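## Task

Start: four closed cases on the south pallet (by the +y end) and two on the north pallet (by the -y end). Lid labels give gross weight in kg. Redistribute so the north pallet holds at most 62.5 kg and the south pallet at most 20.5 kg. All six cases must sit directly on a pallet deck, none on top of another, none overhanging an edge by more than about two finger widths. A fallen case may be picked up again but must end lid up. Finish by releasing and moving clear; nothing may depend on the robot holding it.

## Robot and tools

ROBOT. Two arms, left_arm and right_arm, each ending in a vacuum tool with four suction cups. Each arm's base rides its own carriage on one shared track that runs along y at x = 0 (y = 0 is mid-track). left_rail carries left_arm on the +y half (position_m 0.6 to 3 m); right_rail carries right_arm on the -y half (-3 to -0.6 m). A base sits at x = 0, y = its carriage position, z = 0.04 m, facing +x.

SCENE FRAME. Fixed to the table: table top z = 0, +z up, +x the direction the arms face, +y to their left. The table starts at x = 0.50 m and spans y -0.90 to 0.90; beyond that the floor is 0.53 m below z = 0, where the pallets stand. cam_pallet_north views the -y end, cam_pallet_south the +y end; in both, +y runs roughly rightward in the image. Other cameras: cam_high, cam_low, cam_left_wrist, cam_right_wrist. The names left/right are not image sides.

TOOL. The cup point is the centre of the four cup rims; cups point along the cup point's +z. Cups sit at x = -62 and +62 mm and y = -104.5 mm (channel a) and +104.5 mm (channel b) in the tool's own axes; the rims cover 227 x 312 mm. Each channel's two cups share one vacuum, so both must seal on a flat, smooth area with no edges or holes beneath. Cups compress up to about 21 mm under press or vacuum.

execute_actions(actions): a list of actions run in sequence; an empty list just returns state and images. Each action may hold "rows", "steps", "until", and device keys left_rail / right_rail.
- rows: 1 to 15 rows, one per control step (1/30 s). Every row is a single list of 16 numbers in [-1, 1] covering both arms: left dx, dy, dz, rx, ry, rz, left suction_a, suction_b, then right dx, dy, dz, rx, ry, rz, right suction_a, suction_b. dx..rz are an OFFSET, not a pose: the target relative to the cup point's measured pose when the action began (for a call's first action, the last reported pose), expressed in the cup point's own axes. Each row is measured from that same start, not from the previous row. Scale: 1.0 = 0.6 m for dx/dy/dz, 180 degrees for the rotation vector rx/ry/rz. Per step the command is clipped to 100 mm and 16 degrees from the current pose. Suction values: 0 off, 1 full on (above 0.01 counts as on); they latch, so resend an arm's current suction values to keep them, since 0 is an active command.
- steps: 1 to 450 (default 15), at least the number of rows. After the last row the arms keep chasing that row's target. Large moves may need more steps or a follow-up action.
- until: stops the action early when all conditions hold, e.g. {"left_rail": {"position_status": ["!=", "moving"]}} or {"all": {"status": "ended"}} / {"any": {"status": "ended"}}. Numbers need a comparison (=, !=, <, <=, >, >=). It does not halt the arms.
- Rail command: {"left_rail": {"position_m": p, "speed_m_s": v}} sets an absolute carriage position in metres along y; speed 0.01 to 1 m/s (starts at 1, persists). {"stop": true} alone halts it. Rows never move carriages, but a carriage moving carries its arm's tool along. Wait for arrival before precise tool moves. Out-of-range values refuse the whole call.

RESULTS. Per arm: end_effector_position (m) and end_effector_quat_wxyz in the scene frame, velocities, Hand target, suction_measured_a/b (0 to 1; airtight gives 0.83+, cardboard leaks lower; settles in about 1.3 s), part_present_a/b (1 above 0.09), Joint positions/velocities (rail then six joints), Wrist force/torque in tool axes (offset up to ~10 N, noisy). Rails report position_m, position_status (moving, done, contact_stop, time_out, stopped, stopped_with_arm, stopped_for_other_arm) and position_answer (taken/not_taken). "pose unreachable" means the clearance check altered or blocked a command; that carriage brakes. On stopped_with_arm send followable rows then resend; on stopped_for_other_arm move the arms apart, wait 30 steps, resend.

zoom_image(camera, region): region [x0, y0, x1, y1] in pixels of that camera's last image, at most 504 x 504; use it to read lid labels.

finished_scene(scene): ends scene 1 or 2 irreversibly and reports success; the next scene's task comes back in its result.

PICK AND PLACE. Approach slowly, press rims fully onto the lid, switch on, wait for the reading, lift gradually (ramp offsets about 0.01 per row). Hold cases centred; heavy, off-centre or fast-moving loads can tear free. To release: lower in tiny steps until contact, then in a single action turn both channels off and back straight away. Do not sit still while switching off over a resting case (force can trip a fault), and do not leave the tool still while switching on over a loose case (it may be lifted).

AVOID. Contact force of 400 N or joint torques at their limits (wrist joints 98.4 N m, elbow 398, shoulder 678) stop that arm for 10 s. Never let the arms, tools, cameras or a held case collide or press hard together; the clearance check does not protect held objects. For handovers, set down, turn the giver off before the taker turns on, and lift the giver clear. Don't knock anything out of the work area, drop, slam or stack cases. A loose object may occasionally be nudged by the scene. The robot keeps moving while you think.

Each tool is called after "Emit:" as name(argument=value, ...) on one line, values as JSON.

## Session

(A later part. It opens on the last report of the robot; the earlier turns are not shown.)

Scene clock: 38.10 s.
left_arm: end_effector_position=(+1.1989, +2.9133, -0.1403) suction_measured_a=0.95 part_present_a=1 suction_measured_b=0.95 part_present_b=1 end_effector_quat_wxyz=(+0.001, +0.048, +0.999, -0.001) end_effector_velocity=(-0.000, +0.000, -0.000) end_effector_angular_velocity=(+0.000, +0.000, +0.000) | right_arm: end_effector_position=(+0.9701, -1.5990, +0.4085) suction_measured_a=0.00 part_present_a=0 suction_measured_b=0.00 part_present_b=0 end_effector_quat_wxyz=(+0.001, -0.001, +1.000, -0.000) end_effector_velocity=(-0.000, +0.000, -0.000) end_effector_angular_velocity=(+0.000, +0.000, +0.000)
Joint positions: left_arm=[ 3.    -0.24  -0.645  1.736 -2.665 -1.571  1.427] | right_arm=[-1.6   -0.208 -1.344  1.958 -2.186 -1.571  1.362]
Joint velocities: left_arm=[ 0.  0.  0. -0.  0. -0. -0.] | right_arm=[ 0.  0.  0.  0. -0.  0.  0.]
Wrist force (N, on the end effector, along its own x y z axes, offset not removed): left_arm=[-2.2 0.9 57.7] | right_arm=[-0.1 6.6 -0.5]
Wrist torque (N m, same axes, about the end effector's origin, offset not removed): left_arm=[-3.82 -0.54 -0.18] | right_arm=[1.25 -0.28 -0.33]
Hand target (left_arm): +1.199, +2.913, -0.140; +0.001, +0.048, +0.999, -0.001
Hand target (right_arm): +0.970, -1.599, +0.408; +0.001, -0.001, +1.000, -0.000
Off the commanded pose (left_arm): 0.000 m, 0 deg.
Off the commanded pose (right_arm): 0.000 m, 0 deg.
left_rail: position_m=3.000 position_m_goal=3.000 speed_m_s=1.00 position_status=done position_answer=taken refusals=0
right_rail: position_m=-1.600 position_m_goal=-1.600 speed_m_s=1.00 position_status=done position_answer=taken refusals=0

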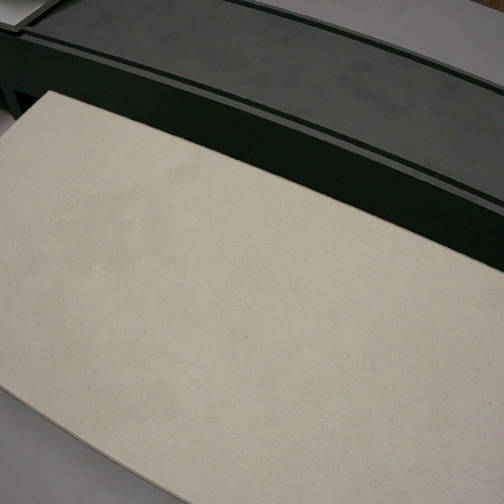

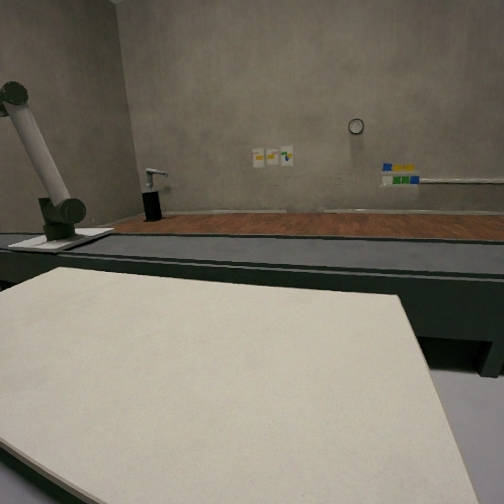

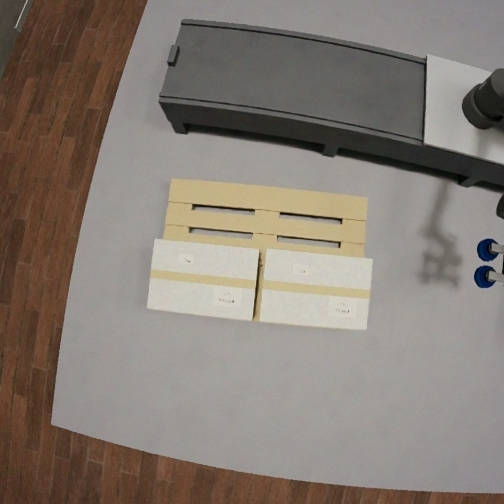

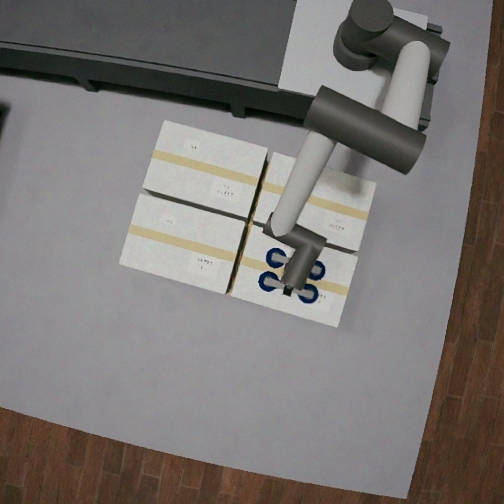

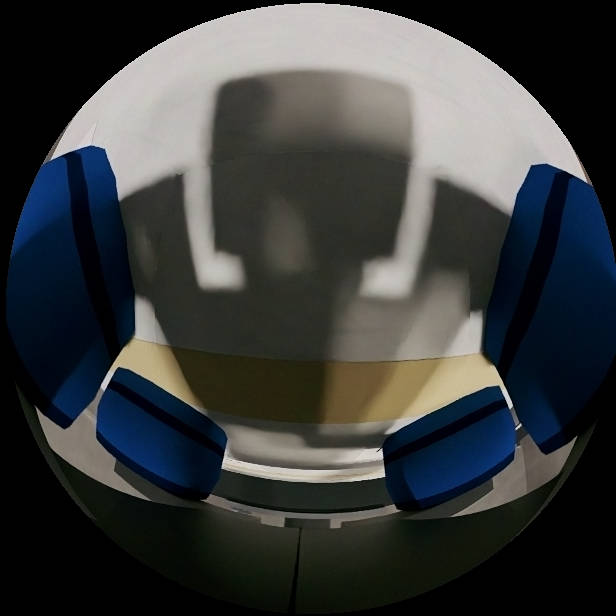

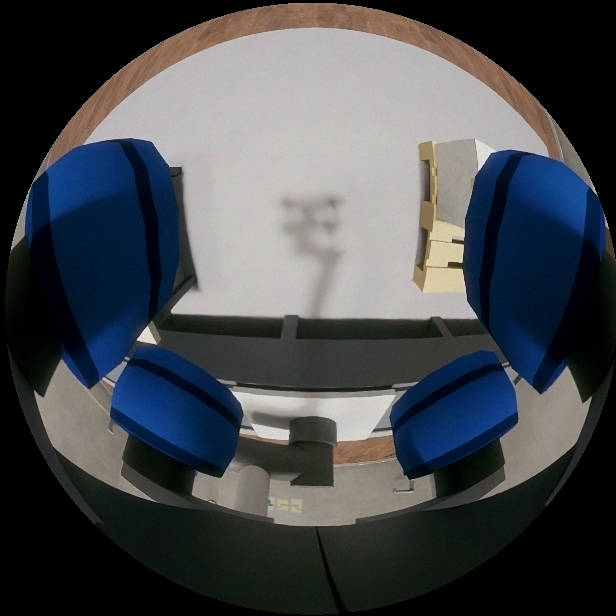

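Emit:
execute_actions(actions=[{"rows":[[0,0,-0.02,0,0,0,1,1,0,0,0,0,0,0,0,0],[0,0,-0.05,0,0,0,1,1,0,0,0,0,0,0,0,0],[0,0,-0.1,0,0,0,1,1,0,0,0,0,0,0,0,0],[0,0,-0.16,0,0,0,1,1,0,0,0,0,0,0,0,0],[0,0,-0.8,0,0,0,1,1,0,0,0,0,0,-0.017,0,0]],"steps":45},{"left_rail":{"position_m":0.6},"steps":150,"until":{"all":{"status":"ended"}}},{"rows":[[0.01,-0.03,0,0,0,0,1,1,0,0,0,0,0,0,0,0],[0.03,-0.08,0,0,0,0,1,1,0,0,0,0,0,0,0,0],[0.3,-0.8,0.08,0,0,-0.047,1,1,0,0,0,0,0,0,0,0]],"steps":50},{"rows":[[0,0,0.03,0,0,0,1,1,0,0,0,0,0,0,0,0],[0,0,0.075,0,0,0,1,1,0,0,0,0,0,0,0,0]],"steps":20}])

Emit:
execute_actions(actions=[{"rows":[[0,0,0.01,0,0,0,1,1,0,0,0,0,0,0,0,0]],"steps":12}])

Scene clock: 58.57 s.
left_arm: end_effector_position=(+0.9738, +0.0525, +0.2475) suction_measured_a=0.95 part_present_a=1 suction_measured_b=0.95 part_present_b=1 end_effector_quat_wxyz=(+0.001, -0.025, +1.000, -0.001) end_effector_velocity=(+0.000, -0.000, -0.003) end_effector_angular_velocity=(-0.001, +0.000, -0.000) | right_arm: end_effector_position=(+0.9701, -1.5990, +0.4085) suction_measured_a=0.00 part_present_a=0 suction_measured_b=0.00 part_present_b=0 end_effector_quat_wxyz=(+0.001, -0.027, +1.000, -0.000) end_effector_velocity=(+0.000, -0.000, -0.000) end_effector_angular_velocity=(+0.000, +0.000, -0.000)
Joint positions: left_arm=[ 0.6   -0.693 -1.077  1.833 -2.329 -1.571  0.827] | right_arm=[-1.6   -0.208 -1.344  1.958 -2.186 -1.571  1.308]
Joint velocities: left_arm=[ 0.     0.     0.003  0.001 -0.005 -0.001  0.   ] | right_arm=[ 0. -0.  0. -0.  0. -0.  0.]
Wrist force (N, on the end effector, along its own x y z axes, offset not removed): left_arm=[-7.0 0.2 61.6] | right_arm=[-1.2 6.4 -1.0]
Wrist torque (N m, same axes, about the end effector's origin, offset not removed): left_arm=[-3.80 0.11 -0.23] | right_arm=[1.38 -0.08 -0.35]
Hand target (left_arm): +0.974, +0.053, +0.247; +0.001, -0.025, +1.000, -0.001
Hand target (right_arm): +0.970, -1.599, +0.408; +0.001, -0.027, +1.000, -0.000
Off the commanded pose (left_arm): 0.000 m, 0 deg.
Off the commanded pose (right_arm): 0.000 m, 0 deg.
left_rail: position_m=0.600 position_m_goal=0.600 speed_m_s=1.00 position_status=done position_answer=taken refusals=0
right_rail: position_m=-1.600 position_m_goal=-1.600 speed_m_s=1.00 position_status=done position_answer=taken refusals=0

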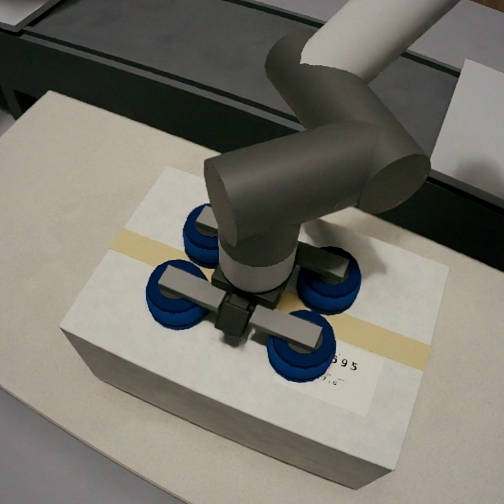

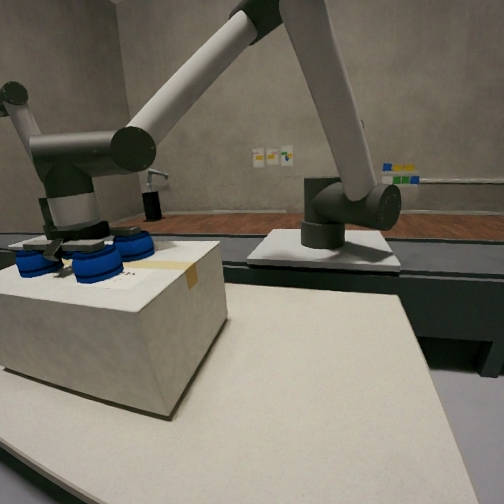

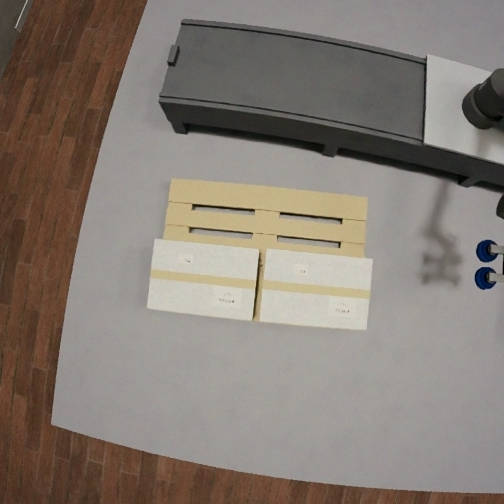

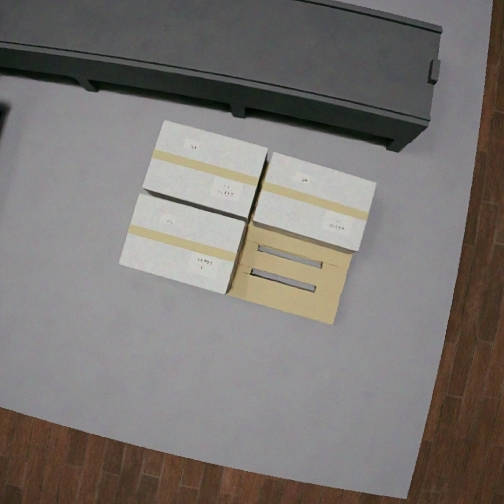

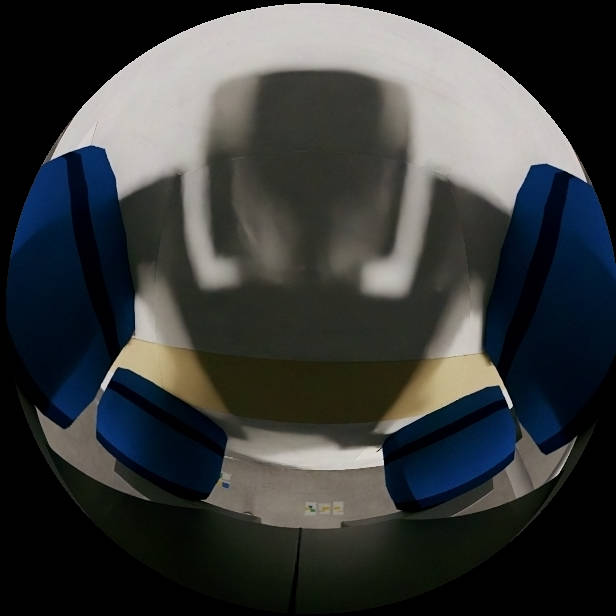

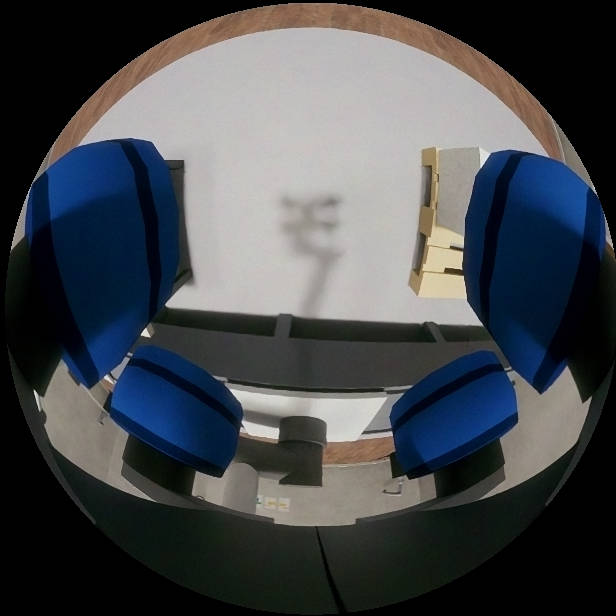

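Scene clock: 58.97 s.
left_arm: end_effector_position=(+0.9738, +0.0525, +0.2419) suction_measured_a=0.95 part_present_a=1 suction_measured_b=0.95 part_present_b=1 end_effector_quat_wxyz=(+0.001, -0.025, +1.000, -0.001) end_effector_velocity=(+0.000, -0.000, -0.003) end_effector_angular_velocity=(-0.000, -0.000, +0.000) | right_arm: end_effector_position=(+0.9701, -1.5990, +0.4085) suction_measured_a=0.00 part_present_a=0 suction_measured_b=0.00 part_present_b=0 end_effector_quat_wxyz=(+0.001, -0.027, +1.000, -0.000) end_effector_velocity=(-0.000, +0.000, +0.000) end_effector_angular_velocity=(-0.000, -0.000, +0.000)
Joint positions: left_arm=[ 0.6   -0.693 -1.072  1.835 -2.336 -1.571  0.827] | right_arm=[-1.6   -0.208 -1.344  1.958 -2.186 -1.571  1.308]
Joint velocities: left_arm=[ 0.    -0.     0.002  0.001 -0.004  0.    -0.   ] | right_arm=[ 0.  0. -0.  0. -0.  0. -0.]
Wrist force (N, on the end effector, along its own x y z axes, offset not removed): left_arm=[1.0 1.6 57.9] | right_arm=[-1.0 6.5 1.3]
Wrist torque (N m, same axes, about the end effector's origin, offset not removed): left_arm=[-3.80 -1.10 -0.13] | right_arm=[1.37 -0.19 -0.36]
Hand target (left_arm): +0.974, +0.052, +0.241; +0.001, -0.025, +1.000, -0.001
Hand target (right_arm): +0.970, -1.599, +0.408; +0.001, -0.027, +1.000, -0.000
Off the commanded pose (left_arm): 0.000 m, 0 deg.
Off the commanded pose (right_arm): 0.000 m, 0 deg.
left_rail: position_m=0.600 position_m_goal=0.600 speed_m_s=1.00 position_status=done position_answer=taken refusals=0
right_rail: position_m=-1.600 position_m_goal=-1.600 speed_m_s=1.00 position_status=done position_answer=taken refusals=0

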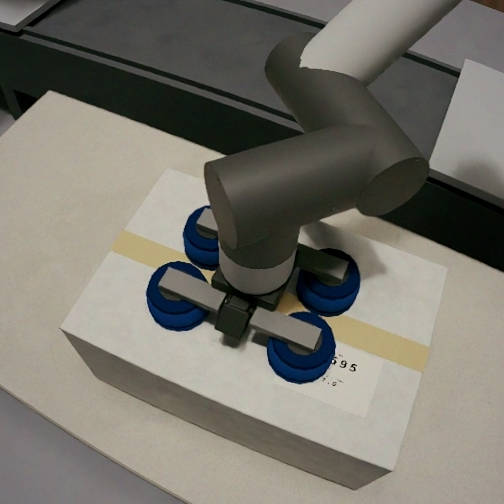

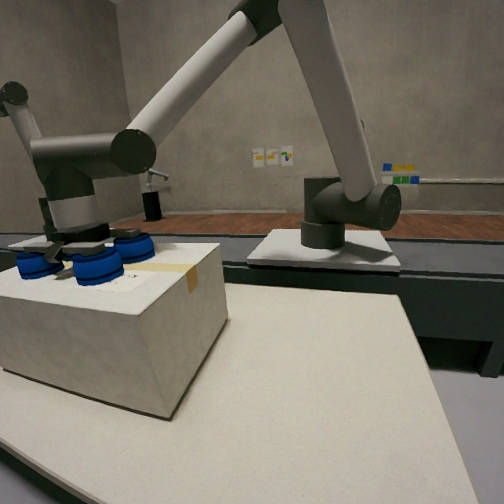

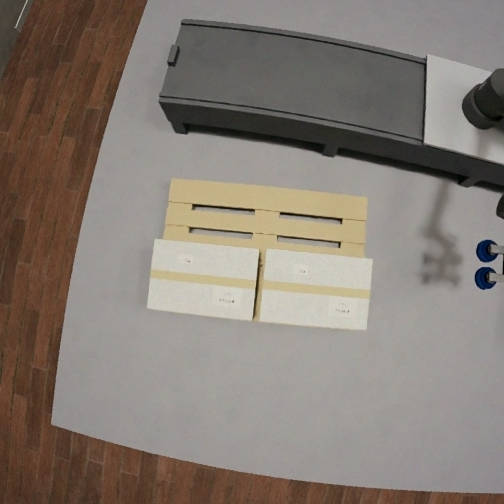

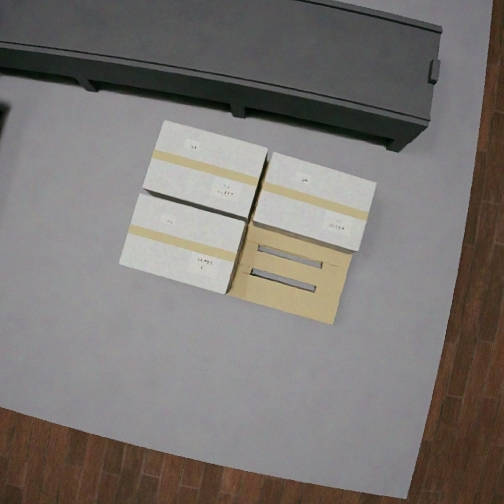

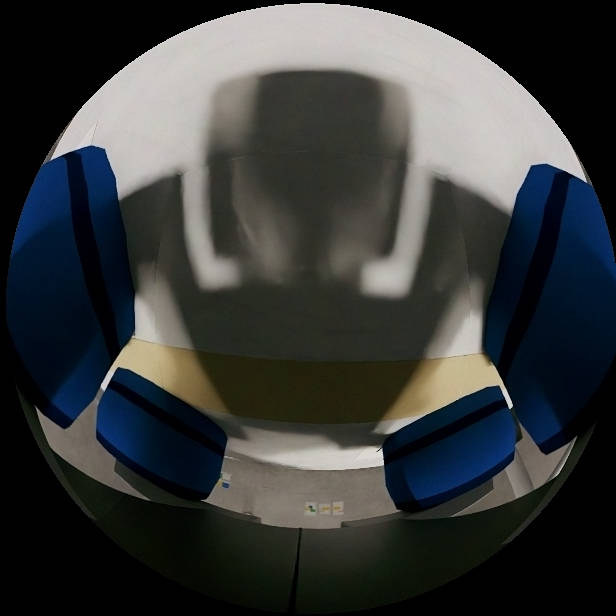

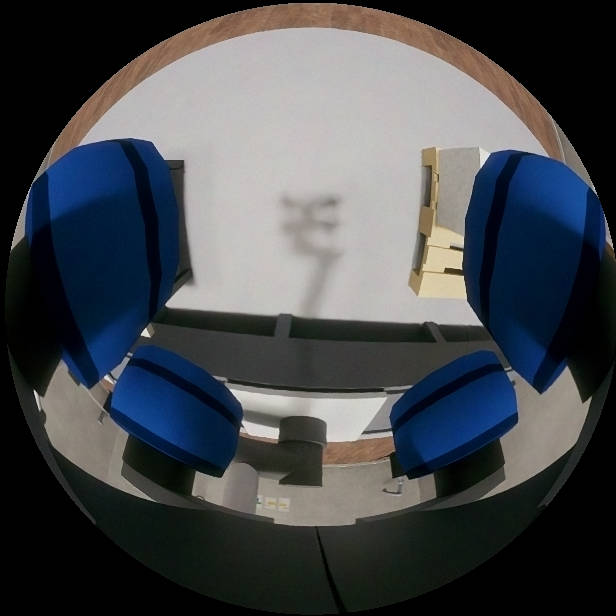

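Emit:
execute_actions(actions=[{"rows":[[0,0,0.012,0,0,0,1,1,0,0,0,0,0,0,0,0]],"steps":12}])

Scene clock: 61.83 s.
left_arm: end_effector_position=(+0.9738, +0.0525, +0.2351) suction_measured_a=0.95 part_present_a=1 suction_measured_b=0.95 part_present_b=1 end_effector_quat_wxyz=(+0.001, -0.025, +1.000, -0.001) end_effector_velocity=(+0.000, -0.000, -0.003) end_effector_angular_velocity=(-0.000, -0.000, -0.000) | right_arm: end_effector_position=(+0.9701, -1.5990, +0.4085) suction_measured_a=0.00 part_present_a=0 suction_measured_b=0.00 part_present_b=0 end_effector_quat_wxyz=(+0.001, -0.027, +1.000, -0.000) end_effector_velocity=(-0.000, +0.000, +0.000) end_effector_angular_velocity=(-0.000, -0.000, +0.000)
Joint positions: left_arm=[ 0.6   -0.693 -1.066  1.838 -2.344 -1.571  0.827] | right_arm=[-1.6   -0.208 -1.344  1.958 -2.186 -1.571  1.308]
Joint velocities: left_arm=[ 0.     0.     0.003  0.001 -0.004 -0.     0.   ] | right_arm=[ 0.  0. -0.  0. -0. -0. -0.]
Wrist force (N, on the end effector, along its own x y z axes, offset not removed): left_arm=[-1.9 0.3 54.1] | right_arm=[-1.6 6.3 -1.6]
Wrist torque (N m, same axes, about the end effector's origin, offset not removed): left_arm=[-4.04 -0.86 -0.15] | right_arm=[1.36 0.01 -0.40]
Hand target (left_arm): +0.974, +0.052, +0.235; +0.001, -0.025, +1.000, -0.001
Hand target (right_arm): +0.970, -1.599, +0.408; +0.001, -0.027, +1.000, -0.000
Off the commanded pose (left_arm): 0.000 m, 0 deg.
Off the commanded pose (right_arm): 0.000 m, 0 deg.
left_rail: position_m=0.600 position_m_goal=0.600 speed_m_s=1.00 position_status=done position_answer=taken refusals=0
right_rail: position_m=-1.600 position_m_goal=-1.600 speed_m_s=1.00 position_status=done position_answer=taken refusals=0

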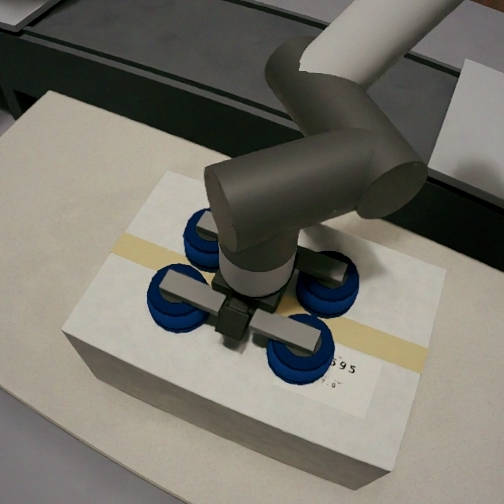

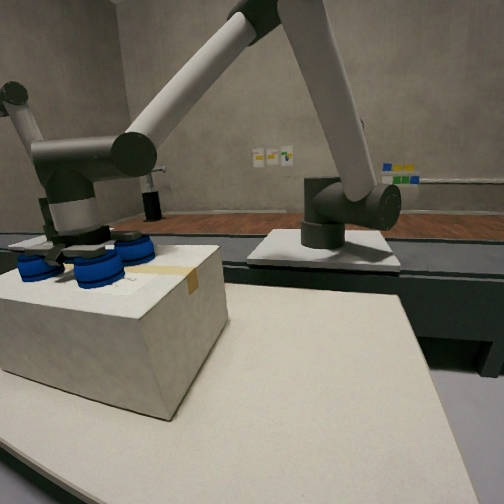

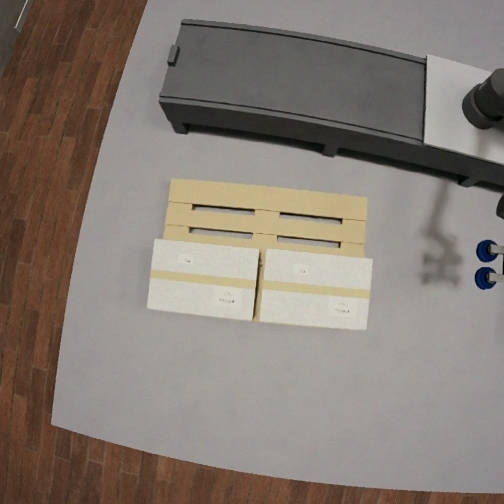

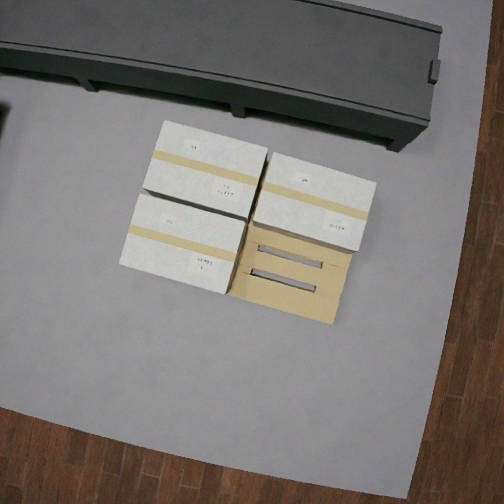

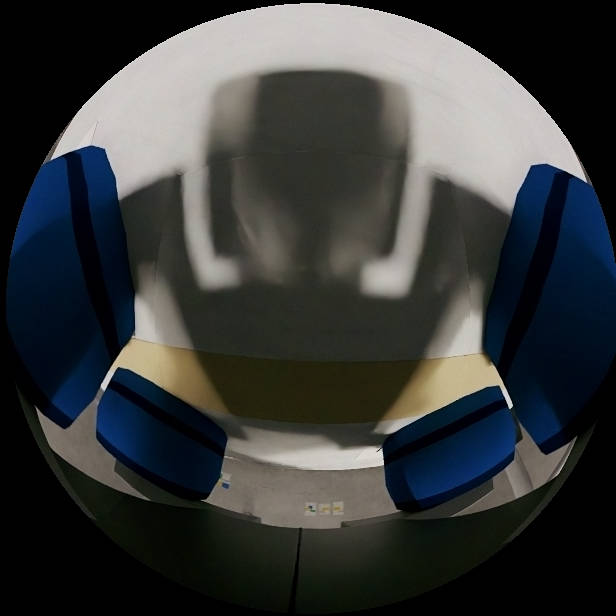

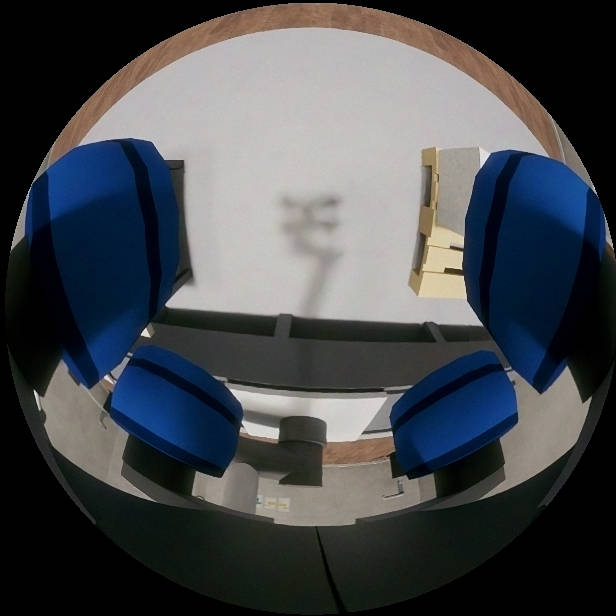

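Emit:
execute_actions(actions=[{"rows":[[0,0,0.008,0,0,0,1,1,0,0,0,0,0,0,0,0]],"steps":10},{"rows":[[0,0,-0.2,0,0,0,0,0,0,0,0,0,0,0,0,0]],"steps":22},{"left_rail":{"position_m":2.9},"steps":30},{"right_rail":{"position_m":-0.6},"steps":150,"until":{"all":{"status":"ended"}}},{"rows":[[0.355,0.05,0.3,0,0,0.047,0,0,-0.05,0.93,0.1,0,0,0,0,0]],"steps":40},{"rows":[[0,0,0.38,0,0,0,0,0,-0.01,0.18,0.05,0,0,0,0,0]],"steps":25},{"rows":[[0,0,0,0,0,0,0,0,0,0,0.06,0,0,0,1,1],[0,0,0,0,0,0,0,0,0,0,0.122,0,0,0,1,1]],"steps":40}])

Scene clock: 84.27 s.
left_arm: end_effector_position=(+0.7588, +2.3719, -0.0547) suction_measured_a=0.01 part_present_a=0 suction_measured_b=0.01 part_present_b=0 end_effector_quat_wxyz=(+0.000, +0.048, +0.999, -0.001) end_effector_velocity=(+0.000, -0.000, +0.000) end_effector_angular_velocity=(-0.000, +0.000, +0.000) | right_arm: end_effector_position=(+0.9666, +0.0555, +0.2470) suction_measured_a=0.91 part_present_a=1 suction_measured_b=0.91 part_present_b=1 end_effector_quat_wxyz=(+0.001, -0.028, +1.000, +0.001) end_effector_velocity=(+0.000, +0.000, +0.000) end_effector_angular_velocity=(+0.000, -0.000, +0.000)
Joint positions: left_arm=[ 2.9   -0.827 -0.873  2.182 -2.88  -1.571  0.84 ] | right_arm=[-0.6    0.423 -1.031  1.752 -2.294 -1.57   1.938]
Joint velocities: left_arm=[ 0.  0. -0. -0.  0. -0. -0.] | right_arm=[ 0.  0. -0.  0. -0.  0. -0.]
Wrist force (N, on the end effector, along its own x y z axes, offset not removed): left_arm=[-1.0 -4.2 7.2] | right_arm=[2.3 8.8 53.5]
Wrist torque (N m, same axes, about the end effector's origin, offset not removed): left_arm=[-0.46 0.17 -0.06] | right_arm=[-3.50 0.34 -0.40]
Hand target (left_arm): +0.759, +2.372, -0.055; +0.000, +0.048, +0.999, -0.001
Hand target (right_arm): +0.967, +0.056, +0.247; +0.001, -0.028, +1.000, +0.001
Off the commanded pose (left_arm): 0.000 m, 0 deg.
Off the commanded pose (right_arm): 0.000 m, 0 deg.
left_rail: position_m=2.900 position_m_goal=2.900 speed_m_s=1.00 position_status=done position_answer=taken refusals=0
right_rail: position_m=-0.600 position_m_goal=-0.600 speed_m_s=1.00 position_status=done position_answer=taken refusals=0

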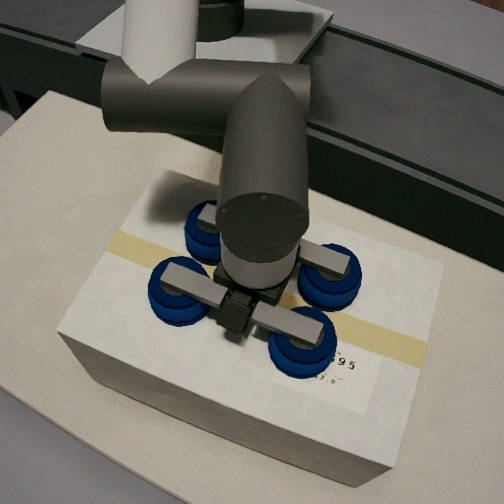

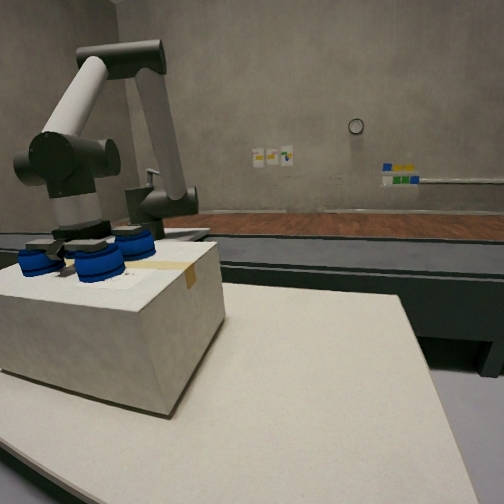

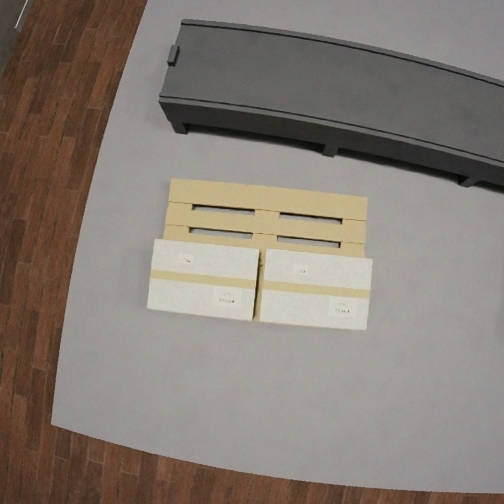

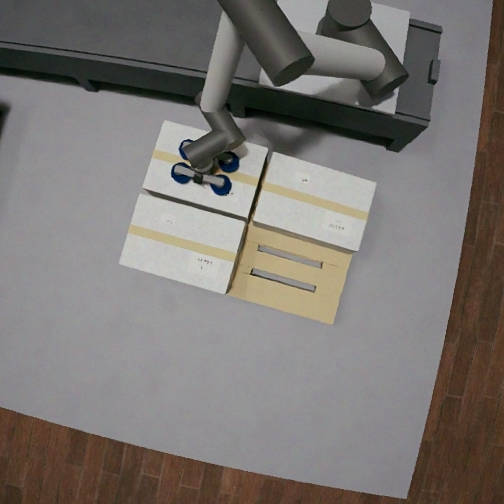

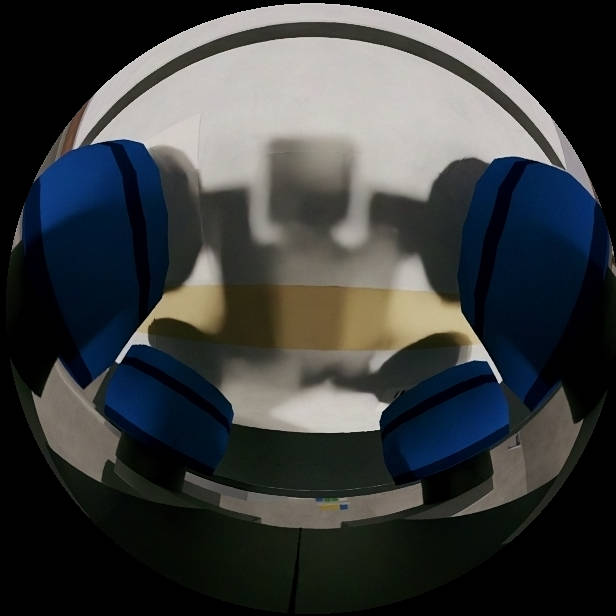

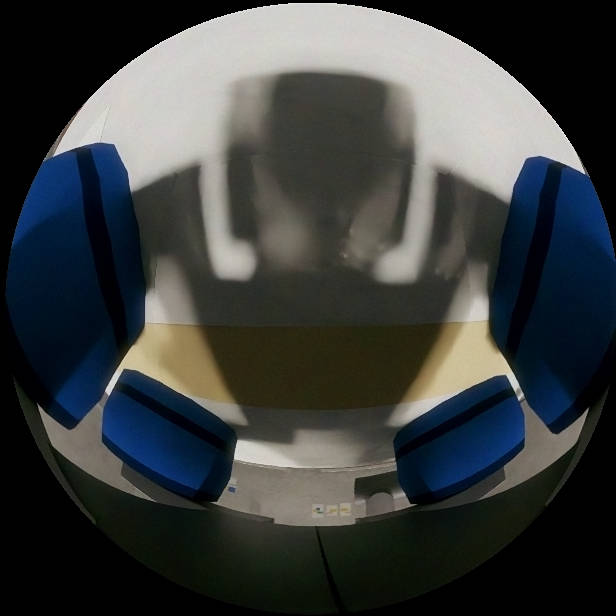

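Emit:
execute_actions(actions=[{"rows":[[0.015,0,0.02,0,0,0,1,1,0,0,-0.02,0,0,0,1,1],[0.015,0,0.04,0,0,0,1,1,0,0,-0.05,0,0,0,1,1],[0.015,0,0.055,0,0,0,1,1,0,0,-0.15,0,0,0,1,1]],"steps":20},{"right_rail":{"position_m":-3.0},"steps":30},{"rows":[[0,0,0,0,0,0,1,1,0.01,-0.03,0,0,0,0,1,1],[0,0,0,0,0,0,1,1,0.02,-0.08,0,0,0,0,1,1],[0,0,0,0,0,0,1,1,0.14,-0.55,0,0,0,0,1,1]],"steps":100,"until":{"all":{"status":"ended"}}},{"rows":[[0,0,0,0,0,0,1,1,0.01,-0.03,0,0,0,0,1,1],[0,0,0,0,0,0,1,1,0.02,-0.08,0,0,0,0,1,1],[0,0,0,0,0,0,1,1,0.14,-0.55,0.2,0,0,0,1,1]],"steps":40}])

Scene clock: 106.13 s.
left_arm: end_effector_position=(+0.7498, +2.3727, -0.0878) suction_measured_a=0.95 part_present_a=1 suction_measured_b=0.95 part_present_b=1 end_effector_quat_wxyz=(+0.000, +0.048, +0.999, -0.001) end_effector_velocity=(-0.000, +0.000, -0.000) end_effector_angular_velocity=(+0.000, +0.000, -0.000) | right_arm: end_effector_position=(+0.8356, -3.0122, +0.2163) suction_measured_a=0.91 part_present_a=1 suction_measured_b=0.91 part_present_b=1 end_effector_quat_wxyz=(+0.001, -0.028, +1.000, +0.000) end_effector_velocity=(-0.000, -0.005, -0.002) end_effector_angular_velocity=(+0.000, -0.001, +0.001)
Joint positions: left_arm=[ 2.9   -0.834 -0.831  2.189 -2.931 -1.571  0.834] | right_arm=[-3.    -0.258 -1.291  2.259 -2.541 -1.569  1.257]
Joint velocities: left_arm=[ 0.  0.  0. -0.  0. -0.  0.] | right_arm=[ 0.    -0.006  0.002  0.001 -0.004  0.001 -0.007]
Wrist force (N, on the end effector, along its own x y z axes, offset not removed): left_arm=[-2.1 1.0 53.9] | right_arm=[-3.2 7.7 53.8]
Wrist torque (N m, same axes, about the end effector's origin, offset not removed): left_arm=[6.72 -0.01 -0.30] | right_arm=[-3.18 1.07 -0.29]
Hand target (left_arm): +0.750, +2.373, -0.088; +0.000, +0.048, +0.999, -0.001
Hand target (right_arm): +0.836, -3.013, +0.216; +0.001, -0.028, +1.000, +0.000
Off the commanded pose (left_arm): 0.000 m, 0 deg.
Off the commanded pose (right_arm): 0.001 m, 0 deg.
left_rail: position_m=2.900 position_m_goal=2.900 speed_m_s=1.00 position_status=done position_answer=taken refusals=0
right_rail: position_m=-3.000 position_m_goal=-3.000 speed_m_s=1.00 position_status=done position_answer=taken refusals=0

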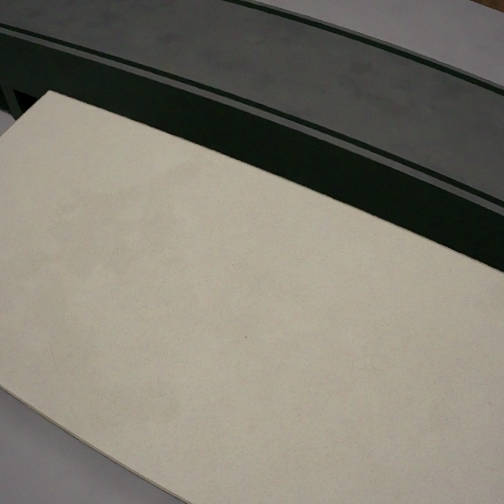

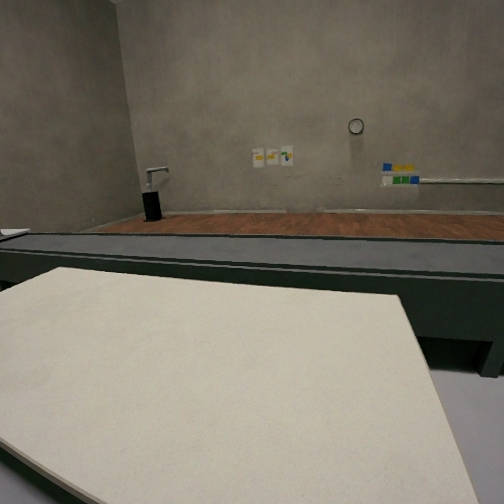

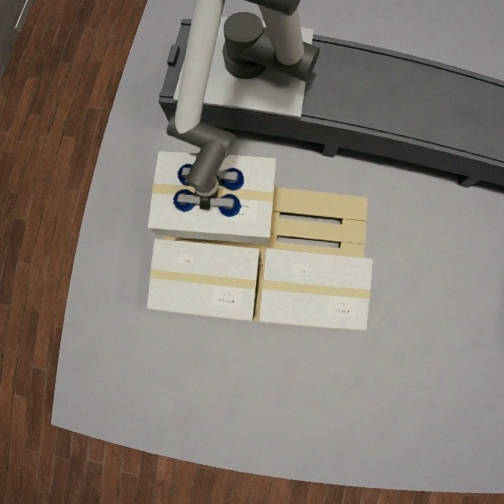

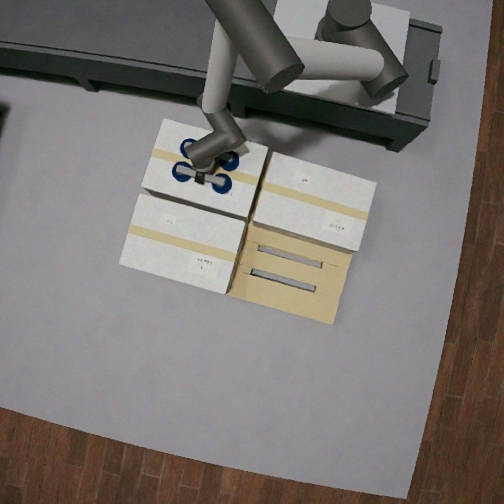

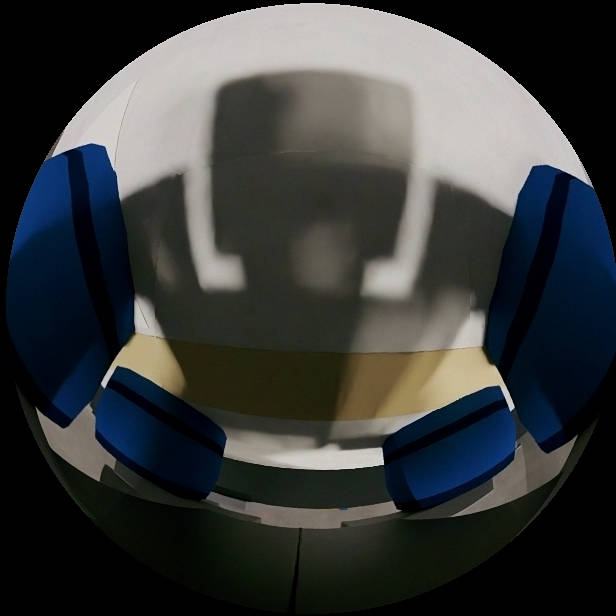

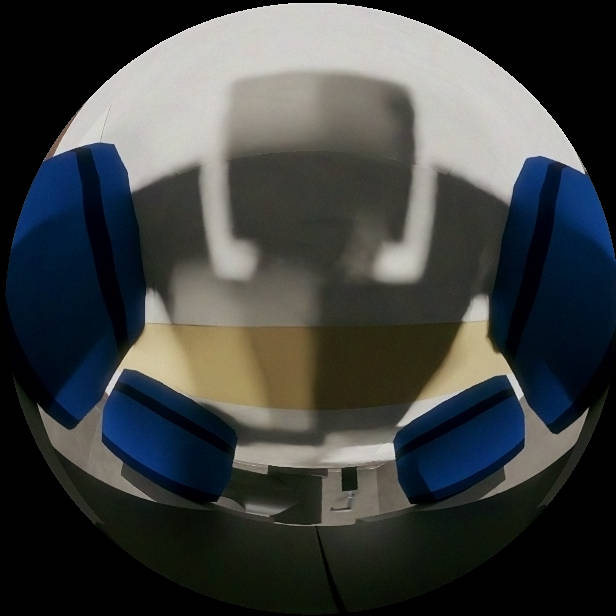

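Emit:
execute_actions(actions=[{"rows":[[0,0,-0.02,0,0,0,1,1,0,0,0,0,0,0.015,1,1],[0,0,-0.05,0,0,0,1,1,0,0,0.03,0,0,0.015,1,1],[0,0,-0.1,0,0,0,1,1,0,0,0.08,0,0,0.015,1,1],[0,0,-0.16,0,0,0,1,1,0,0,0.14,0,0,0.015,1,1],[0,0,-0.82,0,0,0,1,1,0,0,0.5,0,0,0.015,1,1]],"steps":45},{"left_rail":{"position_m":0.6},"rows":[[-0.03,0,0,0,0,0,1,1,0,0,0,0,0,0,1,1],[-0.08,0,0,0,0,0,1,1,0,0,0,0,0,0,1,1],[-0.33,0,0,0,0,-0.035,1,1,0,0,0,0,0,0,1,1]],"steps":150,"until":{"all":{"status":"ended"}}},{"rows":[[0,0,0.03,0,0,0,1,1,0,0,0,0,0,0,1,1],[0,0,0.08,0,0,0,1,1,0,0,0,0,0,0,1,1],[0,0,0.165,0,0,0,1,1,0,0,0,0,0,0,1,1]],"steps":25}])

Emit:
zoom_image(camera="cam_pallet_north", region=[120, 130, 400, 350])

Scene clock: 127.70 s.
left_arm: end_effector_position=(+0.9473, +0.0536, +0.3041) suction_measured_a=0.95 part_present_a=1 suction_measured_b=0.95 part_present_b=1 end_effector_quat_wxyz=(+0.001, -0.007, +1.000, -0.001) end_effector_velocity=(+0.000, -0.000, -0.003) end_effector_angular_velocity=(-0.000, -0.000, -0.000) | right_arm: end_effector_position=(+0.8361, -3.0119, -0.0835) suction_measured_a=0.91 part_present_a=1 suction_measured_b=0.91 part_present_b=1 end_effector_quat_wxyz=(+0.001, -0.004, +1.000, +0.000) end_effector_velocity=(+0.000, -0.000, +0.000) end_effector_angular_velocity=(+0.000, -0.000, -0.000)
Joint positions: left_arm=[ 0.6   -0.708 -1.144  1.842 -2.272 -1.571  0.85 ] | right_arm=[-3.    -0.258 -0.857  2.308 -3.023 -1.569  1.305]
Joint velocities: left_arm=[ 0.    -0.     0.002  0.001 -0.004  0.    -0.   ] | right_arm=[ 0. -0. -0.  0. -0.  0.  0.]
Wrist force (N, on the end effector, along its own x y z axes, offset not removed): left_arm=[-1.2 1.6 56.8] | right_arm=[50.8 -18.5 36.0]
Wrist torque (N m, same axes, about the end effector's origin, offset not removed): left_arm=[6.88 -0.18 -0.25] | right_arm=[-5.73 2.43 -10.21]
Hand target (left_arm): +0.947, +0.054, +0.304; +0.001, -0.007, +1.000, -0.001
Hand target (right_arm): +0.836, -3.012, -0.084; +0.001, -0.004, +1.000, +0.000
Off the commanded pose (left_arm): 0.000 m, 0 deg.
Off the commanded pose (right_arm): 0.000 m, 0 deg.
left_rail: position_m=0.600 position_m_goal=0.600 speed_m_s=1.00 position_status=done position_answer=taken refusals=0
right_rail: position_m=-3.000 position_m_goal=-3.000 speed_m_s=1.00 position_status=done position_answer=taken refusals=0

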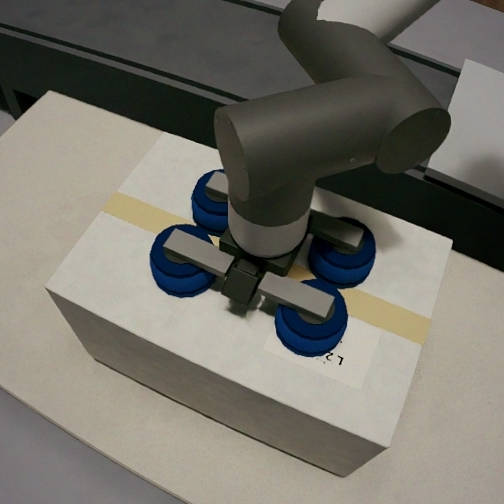

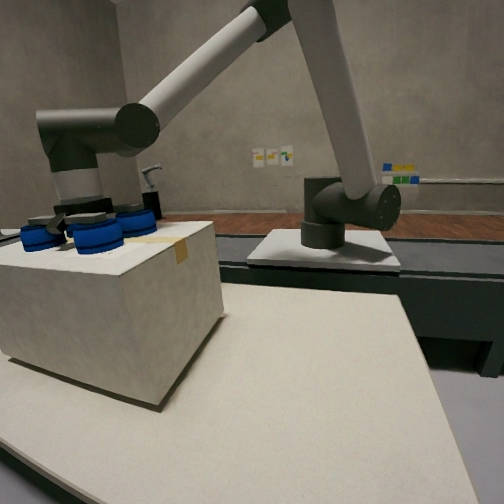

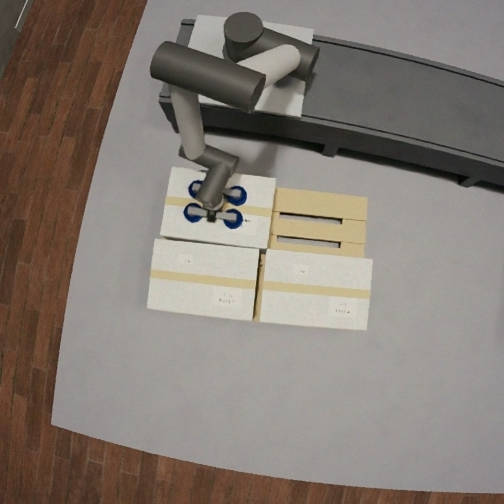

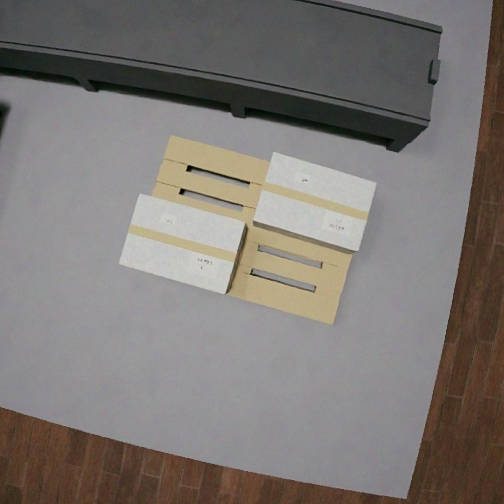

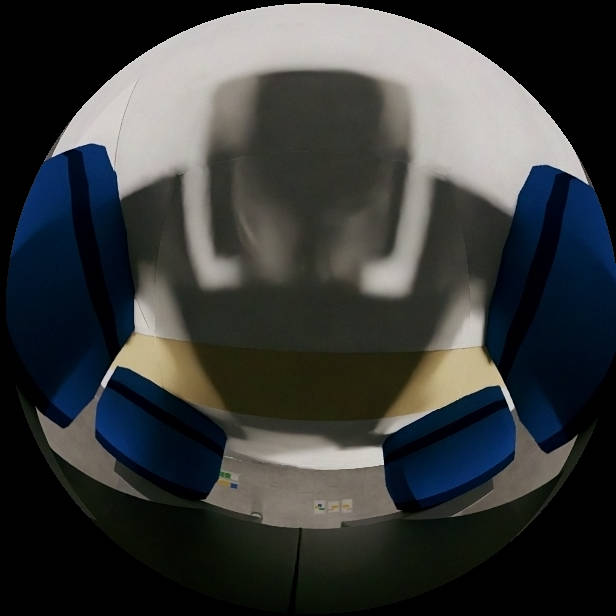

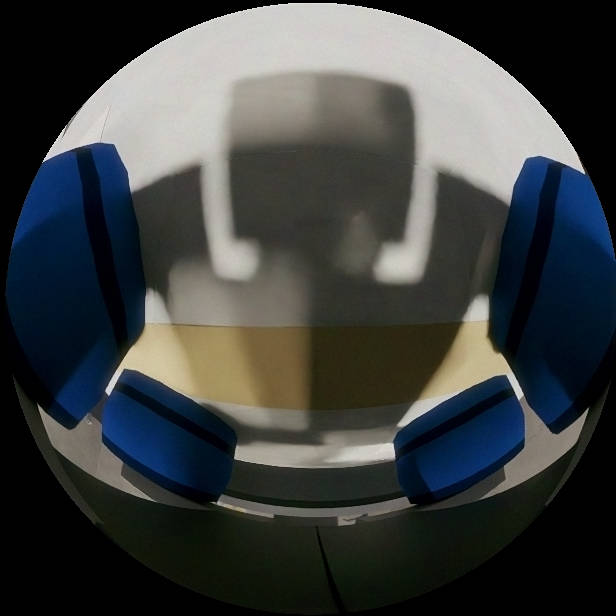

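Region (120, 130, 400, 350) of cam_pallet_north's 504x504 image, scaled by 1.800, with more detail than that image has; it fills the top 396 rows of this view, and the rest is white.

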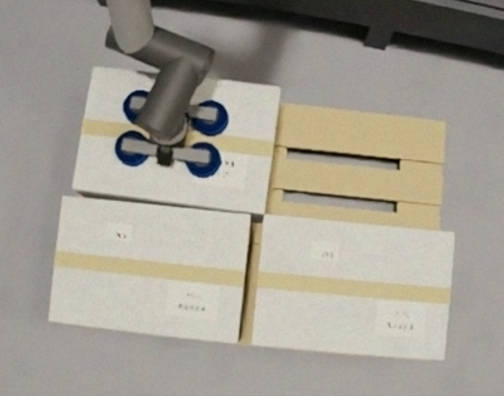

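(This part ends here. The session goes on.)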